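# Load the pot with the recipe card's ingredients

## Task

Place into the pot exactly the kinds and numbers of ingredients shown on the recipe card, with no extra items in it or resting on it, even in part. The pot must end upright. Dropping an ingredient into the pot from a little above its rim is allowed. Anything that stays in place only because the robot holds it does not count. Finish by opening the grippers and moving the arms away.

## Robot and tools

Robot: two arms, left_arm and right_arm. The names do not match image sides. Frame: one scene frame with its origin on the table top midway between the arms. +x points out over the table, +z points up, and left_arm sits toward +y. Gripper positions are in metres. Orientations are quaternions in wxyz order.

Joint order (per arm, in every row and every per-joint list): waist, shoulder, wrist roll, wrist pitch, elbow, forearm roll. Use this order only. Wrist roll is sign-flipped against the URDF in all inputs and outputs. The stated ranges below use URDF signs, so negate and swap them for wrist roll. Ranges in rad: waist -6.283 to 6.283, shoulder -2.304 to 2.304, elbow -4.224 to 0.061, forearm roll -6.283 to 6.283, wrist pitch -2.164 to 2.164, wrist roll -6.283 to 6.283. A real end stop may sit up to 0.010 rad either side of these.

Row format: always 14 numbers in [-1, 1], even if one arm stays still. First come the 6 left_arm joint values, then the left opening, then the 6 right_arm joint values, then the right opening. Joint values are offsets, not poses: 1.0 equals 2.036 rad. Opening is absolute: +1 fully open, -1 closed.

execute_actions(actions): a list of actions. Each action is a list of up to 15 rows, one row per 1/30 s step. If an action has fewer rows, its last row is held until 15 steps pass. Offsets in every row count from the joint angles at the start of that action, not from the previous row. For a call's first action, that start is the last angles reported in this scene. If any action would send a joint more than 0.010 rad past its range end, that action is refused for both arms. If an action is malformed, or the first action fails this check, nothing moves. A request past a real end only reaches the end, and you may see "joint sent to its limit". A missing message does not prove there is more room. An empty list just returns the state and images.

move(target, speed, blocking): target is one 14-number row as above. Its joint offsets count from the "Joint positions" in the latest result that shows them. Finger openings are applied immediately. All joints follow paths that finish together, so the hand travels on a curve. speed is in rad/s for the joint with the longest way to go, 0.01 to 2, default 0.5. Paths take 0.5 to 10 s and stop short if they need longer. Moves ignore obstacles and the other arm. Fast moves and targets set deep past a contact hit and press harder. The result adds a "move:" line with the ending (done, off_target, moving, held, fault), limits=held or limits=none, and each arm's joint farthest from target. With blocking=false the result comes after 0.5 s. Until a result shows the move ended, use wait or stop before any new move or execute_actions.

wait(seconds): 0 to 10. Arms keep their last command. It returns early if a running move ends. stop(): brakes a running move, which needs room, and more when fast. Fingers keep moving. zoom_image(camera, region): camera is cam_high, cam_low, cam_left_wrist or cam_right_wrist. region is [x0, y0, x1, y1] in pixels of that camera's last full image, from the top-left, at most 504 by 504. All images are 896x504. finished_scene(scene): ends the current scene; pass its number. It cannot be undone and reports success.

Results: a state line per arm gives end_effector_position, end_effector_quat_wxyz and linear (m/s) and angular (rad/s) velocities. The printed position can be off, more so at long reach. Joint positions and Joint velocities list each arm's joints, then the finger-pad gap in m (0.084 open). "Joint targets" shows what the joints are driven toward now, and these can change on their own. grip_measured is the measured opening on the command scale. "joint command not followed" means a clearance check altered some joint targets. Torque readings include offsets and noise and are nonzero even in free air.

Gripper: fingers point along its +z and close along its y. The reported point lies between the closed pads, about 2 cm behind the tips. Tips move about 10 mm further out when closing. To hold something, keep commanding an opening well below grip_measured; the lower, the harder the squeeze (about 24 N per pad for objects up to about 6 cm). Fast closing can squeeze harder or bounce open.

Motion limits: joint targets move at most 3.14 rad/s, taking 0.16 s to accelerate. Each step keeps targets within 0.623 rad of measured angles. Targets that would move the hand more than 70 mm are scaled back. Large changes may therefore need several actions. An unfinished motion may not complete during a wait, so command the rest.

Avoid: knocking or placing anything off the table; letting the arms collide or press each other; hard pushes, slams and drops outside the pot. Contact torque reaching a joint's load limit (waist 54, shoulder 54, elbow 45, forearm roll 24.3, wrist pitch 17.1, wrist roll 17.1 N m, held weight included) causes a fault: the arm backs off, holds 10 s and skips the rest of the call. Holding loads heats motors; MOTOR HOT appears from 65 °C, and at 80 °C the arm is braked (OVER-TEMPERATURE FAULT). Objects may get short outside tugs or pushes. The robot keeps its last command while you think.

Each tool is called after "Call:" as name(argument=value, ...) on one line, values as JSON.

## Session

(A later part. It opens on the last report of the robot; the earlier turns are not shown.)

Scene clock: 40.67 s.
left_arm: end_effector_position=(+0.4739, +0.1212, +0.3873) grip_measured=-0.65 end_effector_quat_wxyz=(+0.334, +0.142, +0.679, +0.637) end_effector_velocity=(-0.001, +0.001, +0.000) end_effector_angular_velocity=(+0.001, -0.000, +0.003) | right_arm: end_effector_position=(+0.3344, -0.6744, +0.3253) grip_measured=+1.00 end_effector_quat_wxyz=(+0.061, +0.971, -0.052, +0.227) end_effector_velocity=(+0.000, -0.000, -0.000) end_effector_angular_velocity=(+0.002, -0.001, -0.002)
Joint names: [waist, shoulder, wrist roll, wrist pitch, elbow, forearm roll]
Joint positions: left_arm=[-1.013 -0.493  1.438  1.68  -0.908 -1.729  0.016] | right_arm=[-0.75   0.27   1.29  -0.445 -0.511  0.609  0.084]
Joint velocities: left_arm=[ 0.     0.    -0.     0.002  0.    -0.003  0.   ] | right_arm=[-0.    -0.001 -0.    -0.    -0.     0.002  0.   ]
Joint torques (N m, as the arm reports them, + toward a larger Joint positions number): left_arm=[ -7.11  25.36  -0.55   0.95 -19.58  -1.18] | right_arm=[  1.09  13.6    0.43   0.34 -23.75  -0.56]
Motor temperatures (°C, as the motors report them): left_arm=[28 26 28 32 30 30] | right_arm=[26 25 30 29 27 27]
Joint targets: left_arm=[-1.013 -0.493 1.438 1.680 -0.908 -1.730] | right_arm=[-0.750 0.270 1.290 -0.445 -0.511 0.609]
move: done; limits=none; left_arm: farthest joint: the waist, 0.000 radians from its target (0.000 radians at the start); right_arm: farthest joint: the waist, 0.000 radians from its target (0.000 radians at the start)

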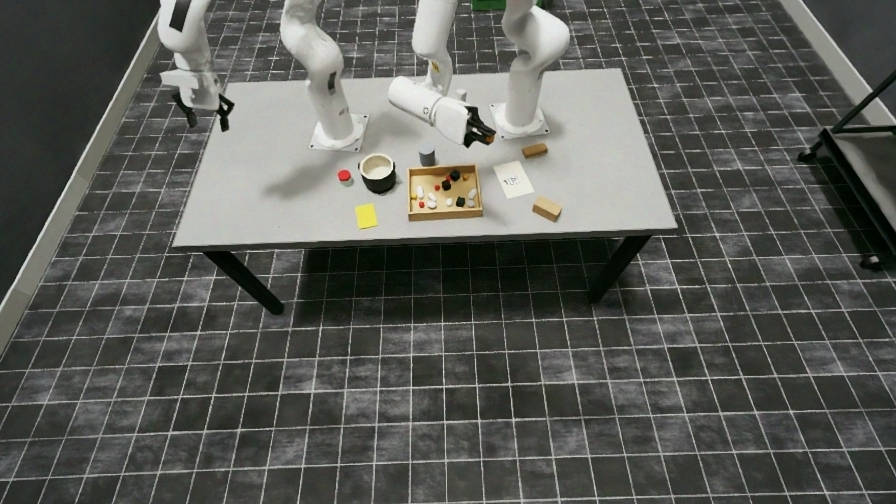

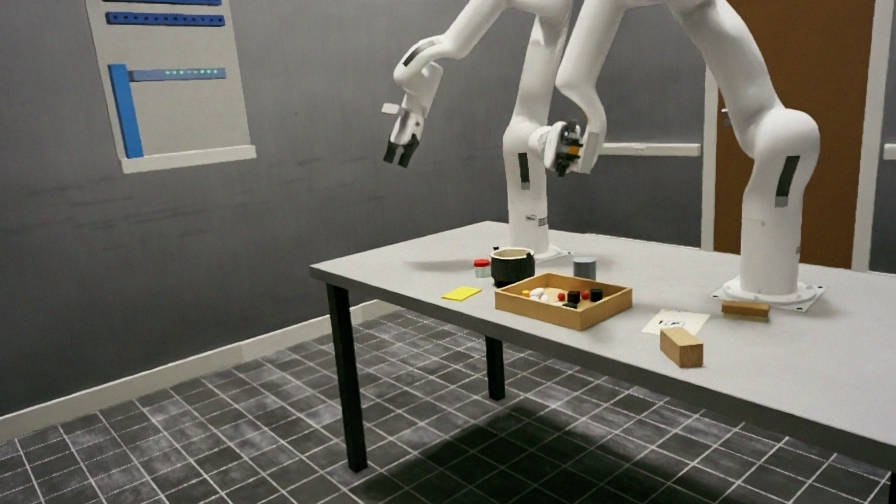

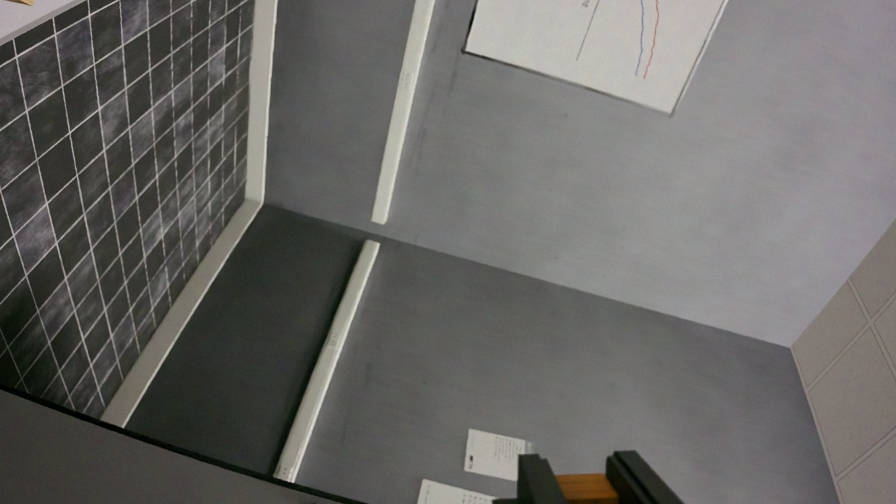

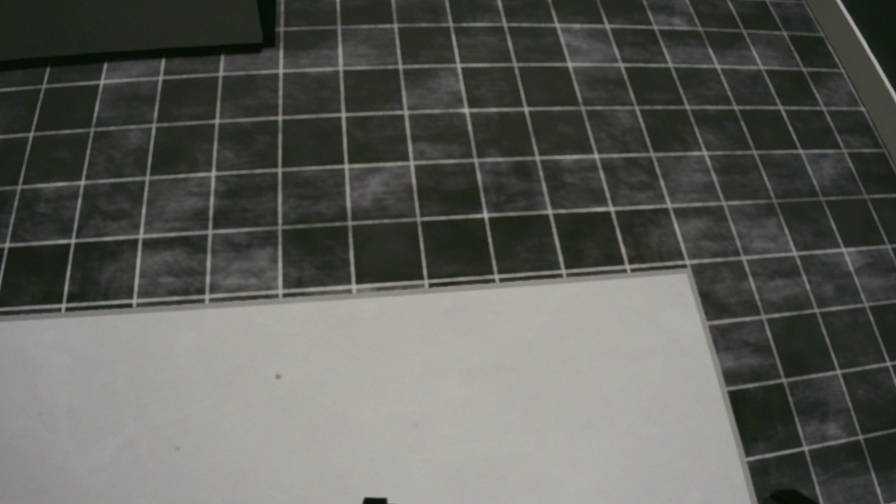

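Call:
move(target=[0,-0.03,0,-1,0,0.85,-0.9,0,0,0,0,0,0,1], speed=1.5)

Call:
move(target=[0,-0.079,0,0.067,-0.012,0,-0.9,0,0,0,0,0,0,1], speed=0.3)

Call:
execute_actions(actions=[[[0,0,0,0,0,0,-0.35,0,0,0,0,0,0,1]]])

Call:
move(target=[0,0.06,0,-0.051,0.009,0,-0.35,0,0,0,0,0,0,1], speed=0.4)

Scene clock: 45.50 s.
left_arm: end_effector_position=(+0.3186, -0.0673, +0.1038) grip_measured=-0.65 end_effector_quat_wxyz=(-0.000, +0.961, +0.276, -0.000) end_effector_velocity=(-0.000, +0.001, -0.000) end_effector_angular_velocity=(+0.003, +0.001, -0.003) | right_arm: end_effector_position=(+0.3344, -0.6744, +0.3253) grip_measured=+1.00 end_effector_quat_wxyz=(+0.061, +0.971, -0.052, +0.227) end_effector_velocity=(+0.000, -0.000, +0.001) end_effector_angular_velocity=(-0.001, -0.001, +0.000)
Joint names: [waist, shoulder, wrist roll, wrist pitch, elbow, forearm roll]
Joint positions: left_arm=[-1.013 -0.554  1.438 -0.355 -0.908  0.001  0.016] | right_arm=[-0.75   0.27   1.29  -0.445 -0.511  0.609  0.084]
Joint velocities: left_arm=[ 0.    -0.     0.    -0.002  0.     0.003  0.   ] | right_arm=[ 0.     0.     0.    -0.    -0.001  0.     0.   ]
Joint torques (N m, as the arm reports them, + toward a larger Joint positions number): left_arm=[ -7.53  27.16  -0.14   0.08 -20.88  -1.26] | right_arm=[  1.14  13.78   0.46   0.33 -23.9   -0.47]
Motor temperatures (°C, as the motors report them): left_arm=[28 26 28 32 30 30] | right_arm=[26 25 30 29 27 27]
Joint targets: left_arm=[-1.013 -0.554 1.438 -0.355 -0.908 0.001] | right_arm=[-0.750 0.270 1.290 -0.445 -0.511 0.609]
move: done; limits=none; left_arm: farthest joint: the forearm roll, 0.001 radians from its target (1.731 radians at the start); right_arm: farthest joint: the waist, 0.000 radians from its target (0.000 radians at the start)

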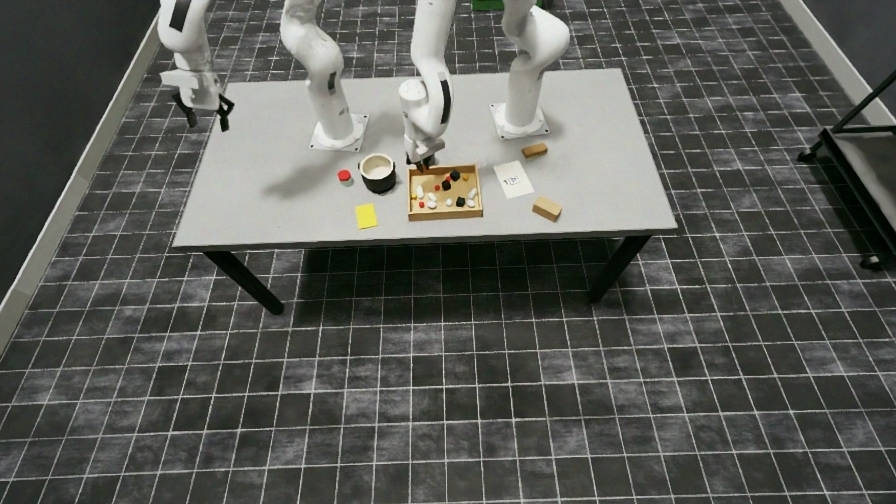

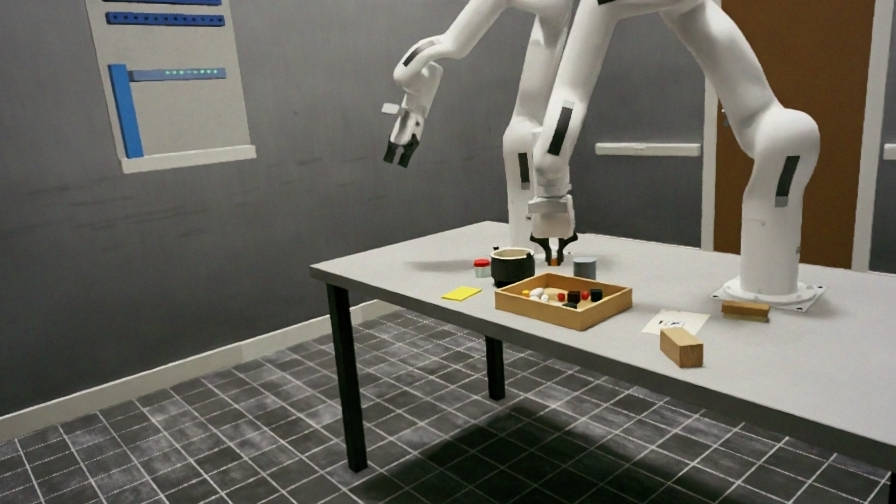

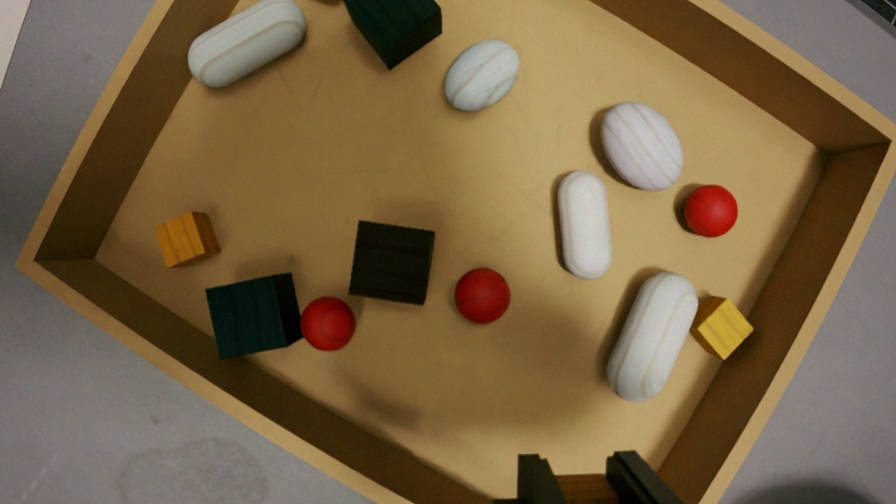

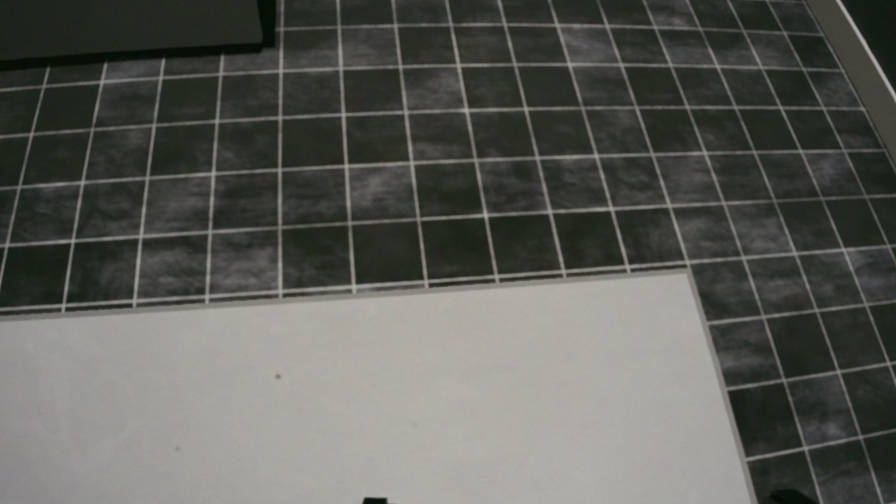

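Scene clock: 46.57 s.
left_arm: end_effector_position=(+0.3190, -0.0678, +0.0308) grip_measured=-0.65 end_effector_quat_wxyz=(-0.000, +0.961, +0.276, -0.000) end_effector_velocity=(-0.000, +0.001, -0.001) end_effector_angular_velocity=(+0.001, +0.001, +0.000) | right_arm: end_effector_position=(+0.3344, -0.6744, +0.3253) grip_measured=+1.00 end_effector_quat_wxyz=(+0.061, +0.971, -0.052, +0.227) end_effector_velocity=(-0.000, +0.000, -0.001) end_effector_angular_velocity=(+0.001, +0.001, -0.000)
Joint names: [waist, shoulder, wrist roll, wrist pitch, elbow, forearm roll]
Joint positions: left_arm=[-1.013 -0.714  1.438 -0.219 -0.933  0.001  0.016] | right_arm=[-0.75   0.27   1.29  -0.445 -0.511  0.609  0.084]
Joint velocities: left_arm=[ 0.    -0.003 -0.     0.002  0.    -0.    -0.   ] | right_arm=[ 0.    -0.    -0.001  0.     0.001 -0.001 -0.   ]
Joint torques (N m, as the arm reports them, + toward a larger Joint positions number): left_arm=[ -4.45  27.02   0.42  -0.37 -17.01  -1.98] | right_arm=[  1.05  13.06   0.43   0.31 -23.81  -0.82]
Motor temperatures (°C, as the motors report them): left_arm=[28 26 28 32 30 30] | right_arm=[26 25 30 29 27 27]
Joint targets: left_arm=[-1.013 -0.715 1.438 -0.219 -0.933 0.001] | right_arm=[-0.750 0.270 1.290 -0.445 -0.511 0.609]
move: done; limits=none; left_arm: farthest joint: the elbow, 0.001 radians from its target (0.024 radians at the start); right_arm: farthest joint: the waist, 0.000 radians from its target (0.000 radians at the start)

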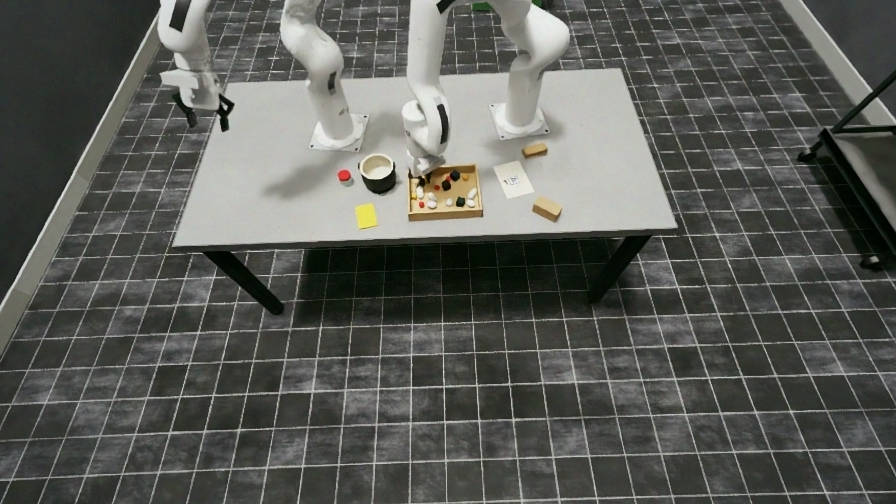

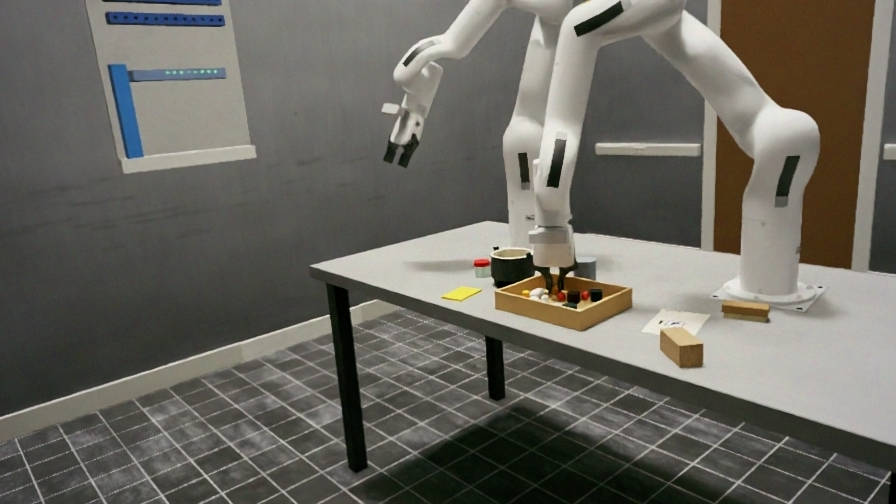

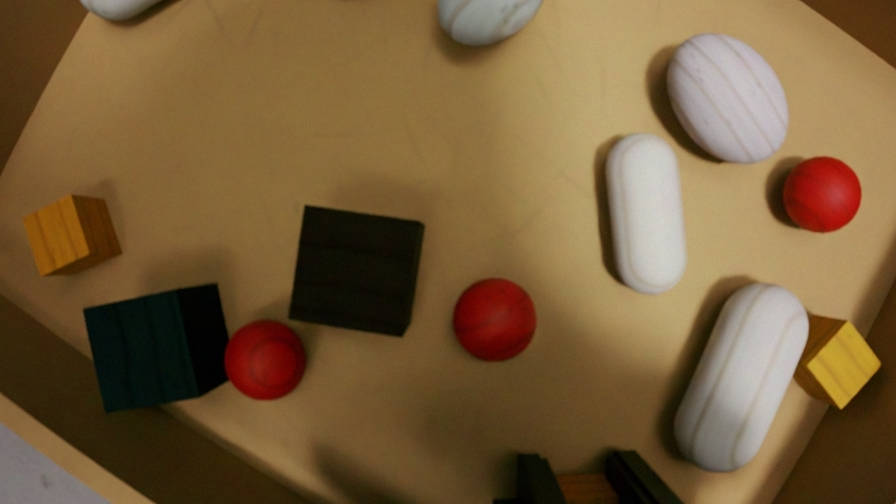

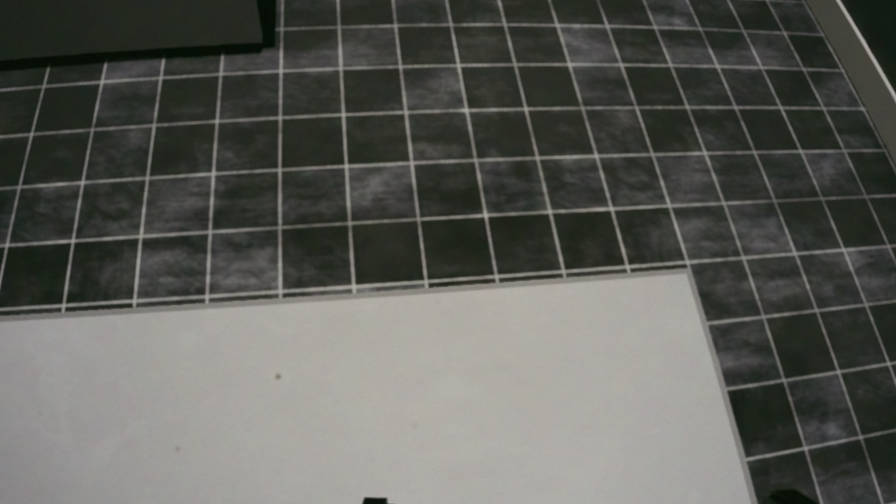

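Scene clock: 47.07 s.
left_arm: end_effector_position=(+0.3190, -0.0678, +0.0308) grip_measured=-0.37 end_effector_quat_wxyz=(-0.000, +0.961, +0.276, -0.000) end_effector_velocity=(-0.000, +0.000, +0.000) end_effector_angular_velocity=(+0.000, -0.000, -0.001) | right_arm: end_effector_position=(+0.3344, -0.6744, +0.3253) grip_measured=+1.00 end_effector_quat_wxyz=(+0.061, +0.971, -0.052, +0.227) end_effector_velocity=(-0.000, -0.000, +0.000) end_effector_angular_velocity=(-0.001, +0.000, +0.001)
Joint names: [waist, shoulder, wrist roll, wrist pitch, elbow, forearm roll]
Joint positions: left_arm=[-1.013 -0.714  1.438 -0.219 -0.933  0.001  0.028] | right_arm=[-0.75   0.27   1.29  -0.445 -0.511  0.609  0.084]
Joint velocities: left_arm=[-0.     0.     0.001 -0.    -0.     0.002  0.   ] | right_arm=[-0.     0.    -0.     0.    -0.    -0.001 -0.   ]
Joint torques (N m, as the arm reports them, + toward a larger Joint positions number): left_arm=[ -5.23  28.04   0.    -0.44 -17.03  -1.56] | right_arm=[  1.1   13.69   0.4    0.3  -23.94  -0.55]
Motor temperatures (°C, as the motors report them): left_arm=[28 26 28 32 30 30] | right_arm=[26 25 30 29 27 27]
Joint targets: left_arm=[-1.013 -0.714 1.438 -0.219 -0.933 0.001] | right_arm=[-0.750 0.270 1.290 -0.445 -0.511 0.609]

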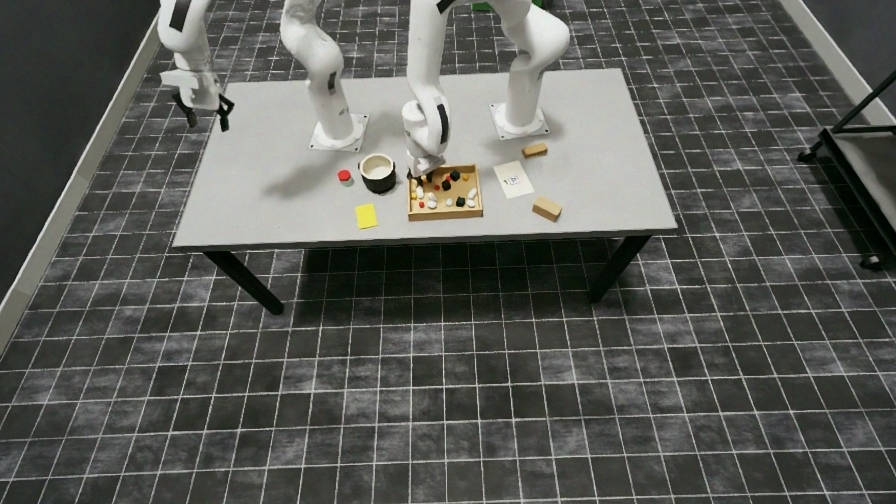

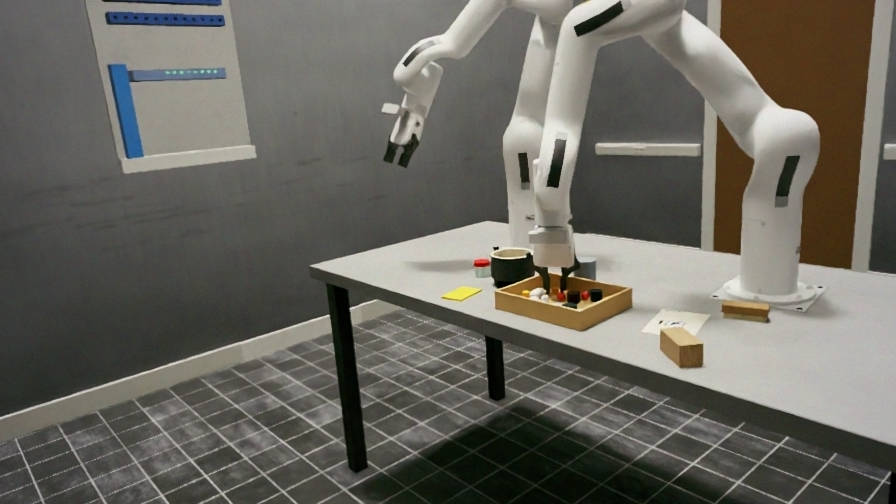

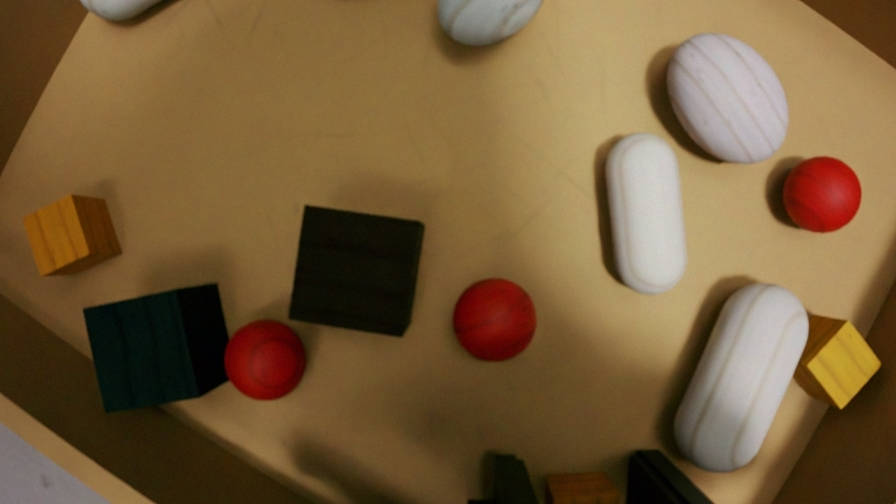

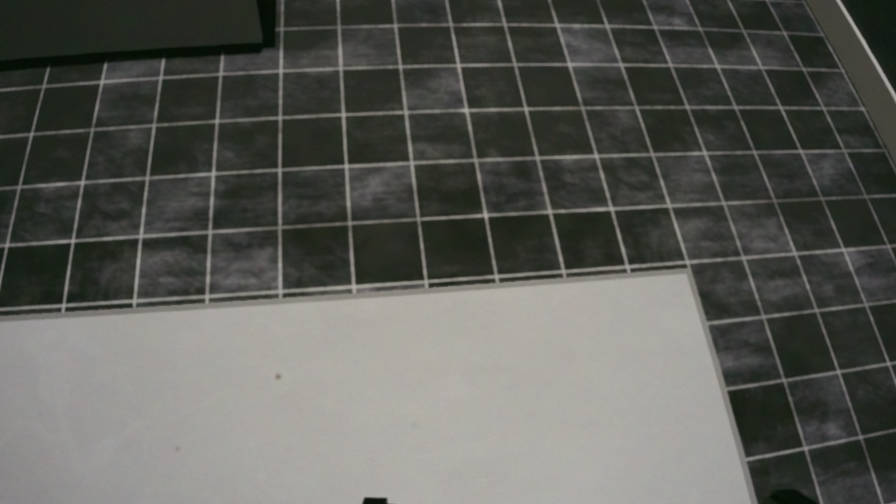

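Scene clock: 48.00 s.
left_arm: end_effector_position=(+0.3193, -0.0682, +0.0864) grip_measured=-0.37 end_effector_quat_wxyz=(-0.000, +0.961, +0.276, -0.000) end_effector_velocity=(+0.000, -0.000, +0.002) end_effector_angular_velocity=(-0.001, -0.001, -0.001) | right_arm: end_effector_position=(+0.3344, -0.6744, +0.3253) grip_measured=+1.00 end_effector_quat_wxyz=(+0.061, +0.971, -0.052, +0.227) end_effector_velocity=(-0.000, -0.000, -0.001) end_effector_angular_velocity=(+0.000, +0.002, +0.001)
Joint names: [waist, shoulder, wrist roll, wrist pitch, elbow, forearm roll]
Joint positions: left_arm=[-1.013 -0.593  1.438 -0.323 -0.915  0.001  0.028] | right_arm=[-0.75   0.27   1.29  -0.445 -0.511  0.609  0.084]
Joint velocities: left_arm=[-0.     0.003  0.    -0.002 -0.     0.001 -0.   ] | right_arm=[ 0.    -0.001  0.     0.    -0.    -0.001  0.   ]
Joint torques (N m, as the arm reports them, + toward a larger Joint positions number): left_arm=[ -3.56  29.63  -0.11  -0.29 -19.38  -1.29] | right_arm=[  1.15  13.15   0.42   0.35 -23.53  -0.5 ]
Motor temperatures (°C, as the motors report them): left_arm=[28 26 28 32 30 30] | right_arm=[26 25 30 29 27 27]
Joint targets: left_arm=[-1.013 -0.592 1.438 -0.323 -0.915 0.001] | right_arm=[-0.750 0.270 1.290 -0.445 -0.511 0.609]
move: done; limits=none; left_arm: farthest joint: the shoulder, 0.001 radians from its target (0.122 radians at the start); right_arm: farthest joint: the waist, 0.000 radians from its target (0.000 radians at the start)

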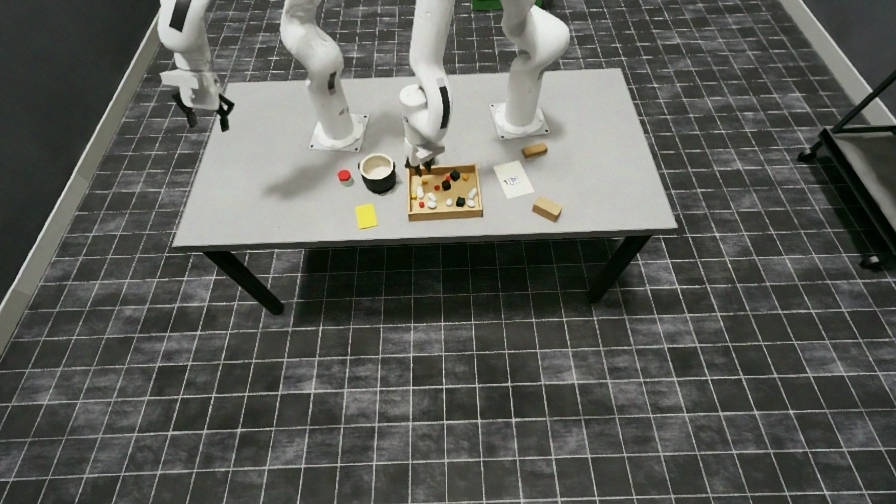

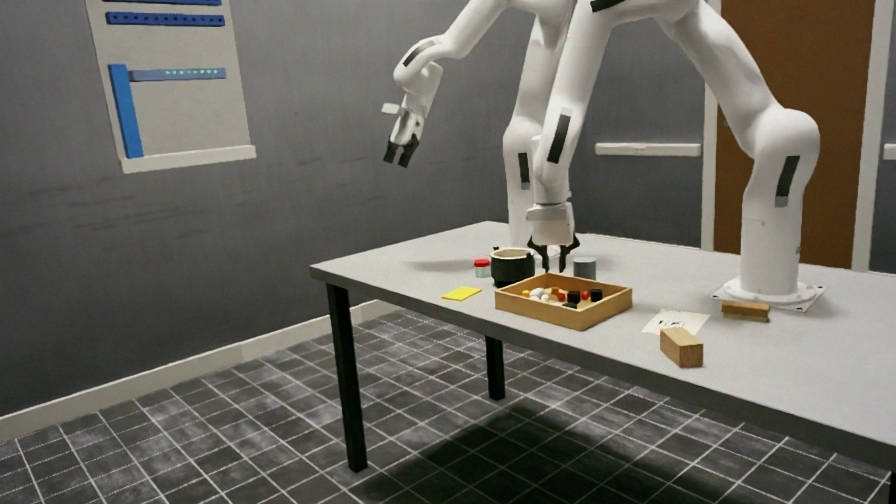

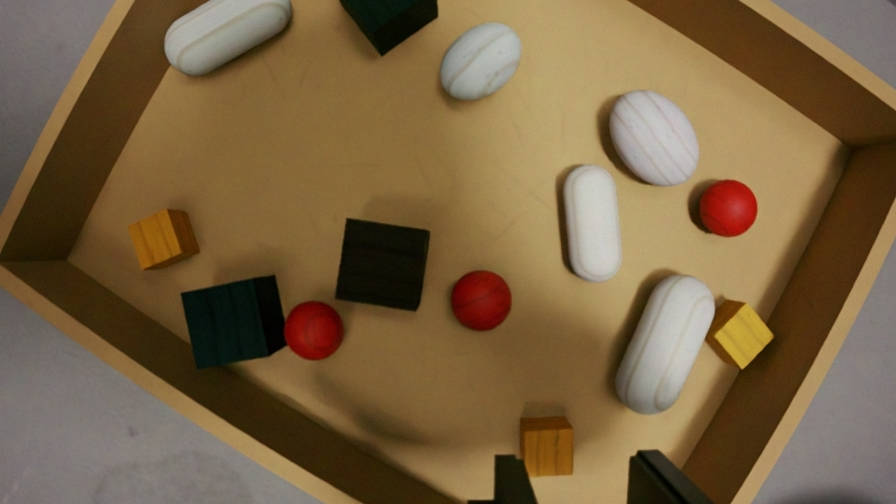

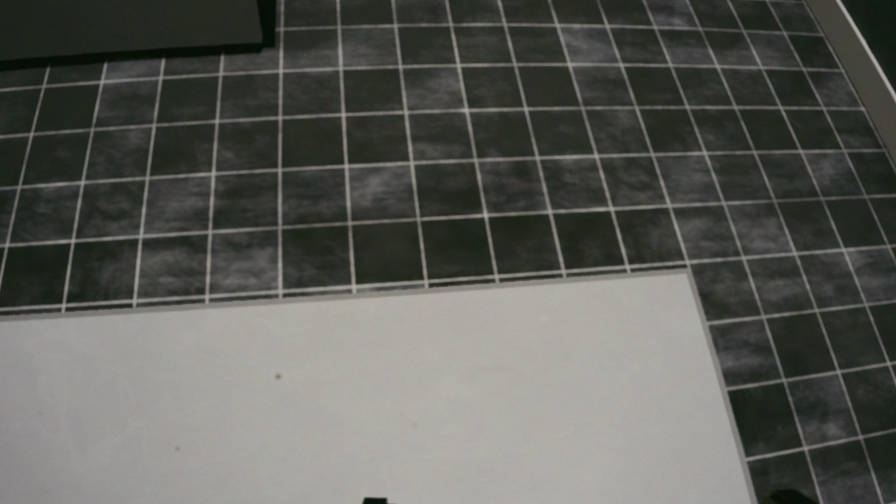

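Call:
move(target=[0.083,-0.053,0.2515,-0.032,-0.0857,0,-0.22,0,0,0,0,0,0,1], speed=0.7)

Scene clock: 51.03 s.
left_arm: end_effector_position=(+0.4220, -0.0468, +0.0803) grip_measured=-0.24 end_effector_quat_wxyz=(+0.000, +0.814, +0.581, +0.000) end_effector_velocity=(+0.001, +0.000, -0.000) end_effector_angular_velocity=(-0.000, -0.000, +0.003) | right_arm: end_effector_position=(+0.3344, -0.6744, +0.3253) grip_measured=+1.00 end_effector_quat_wxyz=(+0.061, +0.971, -0.052, +0.227) end_effector_velocity=(+0.000, +0.000, -0.000) end_effector_angular_velocity=(+0.001, -0.000, -0.000)
Joint names: [waist, shoulder, wrist roll, wrist pitch, elbow, forearm roll]
Joint positions: left_arm=[-0.844 -0.7    1.95  -0.388 -1.089  0.001  0.034] | right_arm=[-0.75   0.27   1.29  -0.445 -0.511  0.609  0.084]
Joint velocities: left_arm=[ 0.001 -0.001  0.002 -0.    -0.001 -0.     0.   ] | right_arm=[ 0.    -0.     0.    -0.     0.     0.001  0.   ]
Joint torques (N m, as the arm reports them, + toward a larger Joint positions number): left_arm=[ -4.4   30.98   0.01   0.11 -21.89  -1.69] | right_arm=[  0.66  13.35   0.41   0.25 -23.87  -0.44]
Motor temperatures (°C, as the motors report them): left_arm=[28 26 28 32 30 30] | right_arm=[26 25 30 29 27 27]
Joint targets: left_arm=[-0.844 -0.701 1.950 -0.388 -1.089 0.001] | right_arm=[-0.750 0.270 1.290 -0.445 -0.511 0.609]
move: done; limits=none; left_arm: farthest joint: the elbow, 0.001 radians from its target (0.175 radians at the start); right_arm: farthest joint: the waist, 0.000 radians from its target (0.000 radians at the start)

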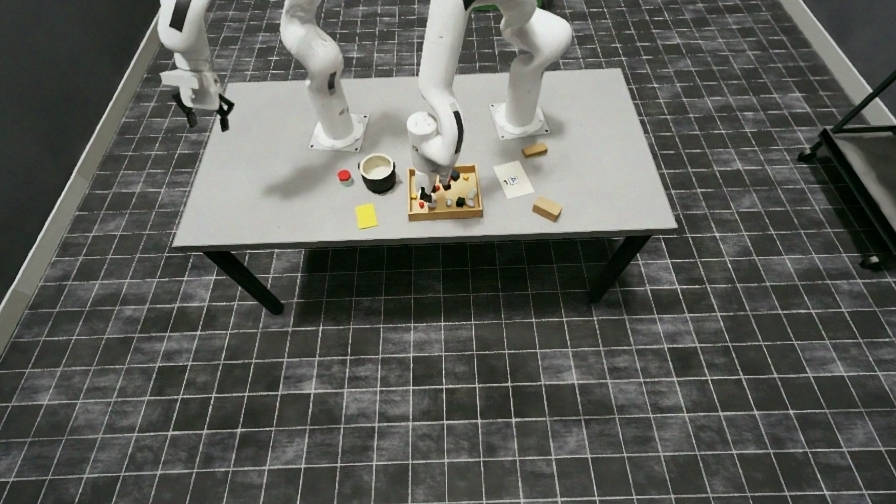

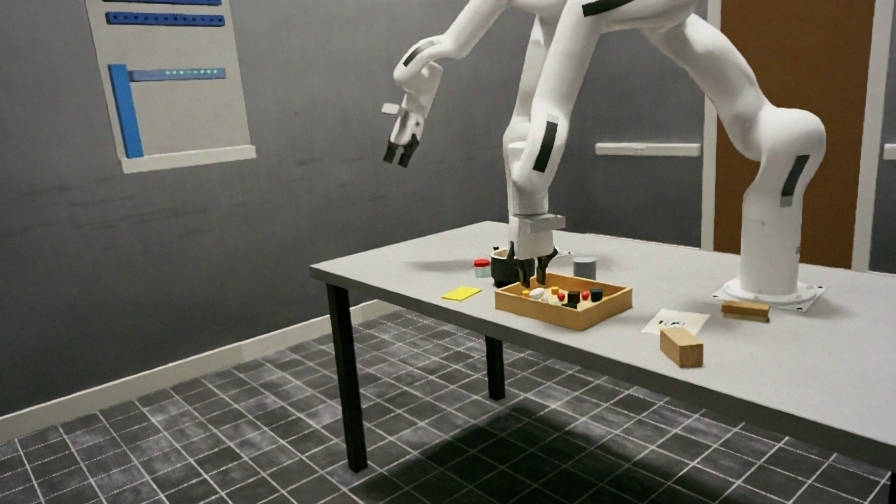

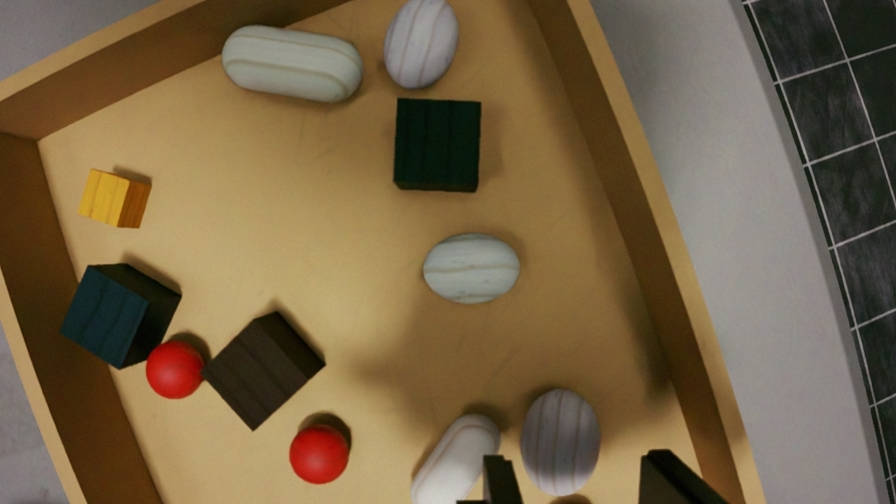

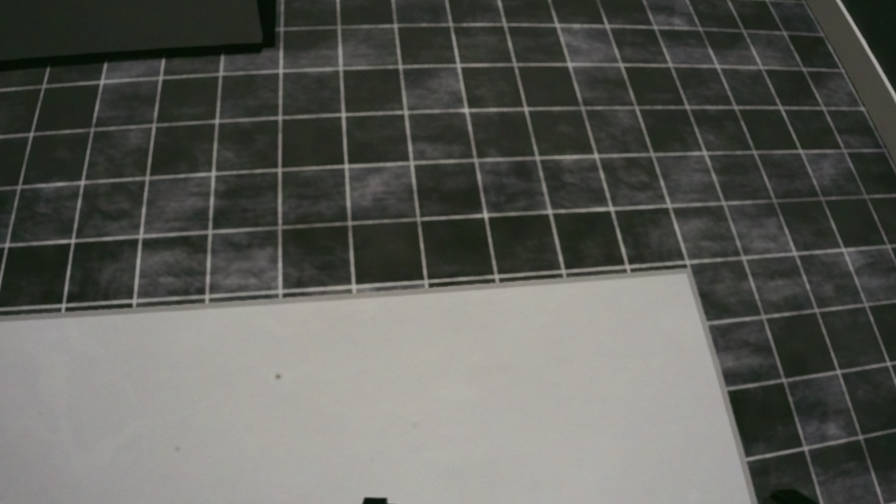

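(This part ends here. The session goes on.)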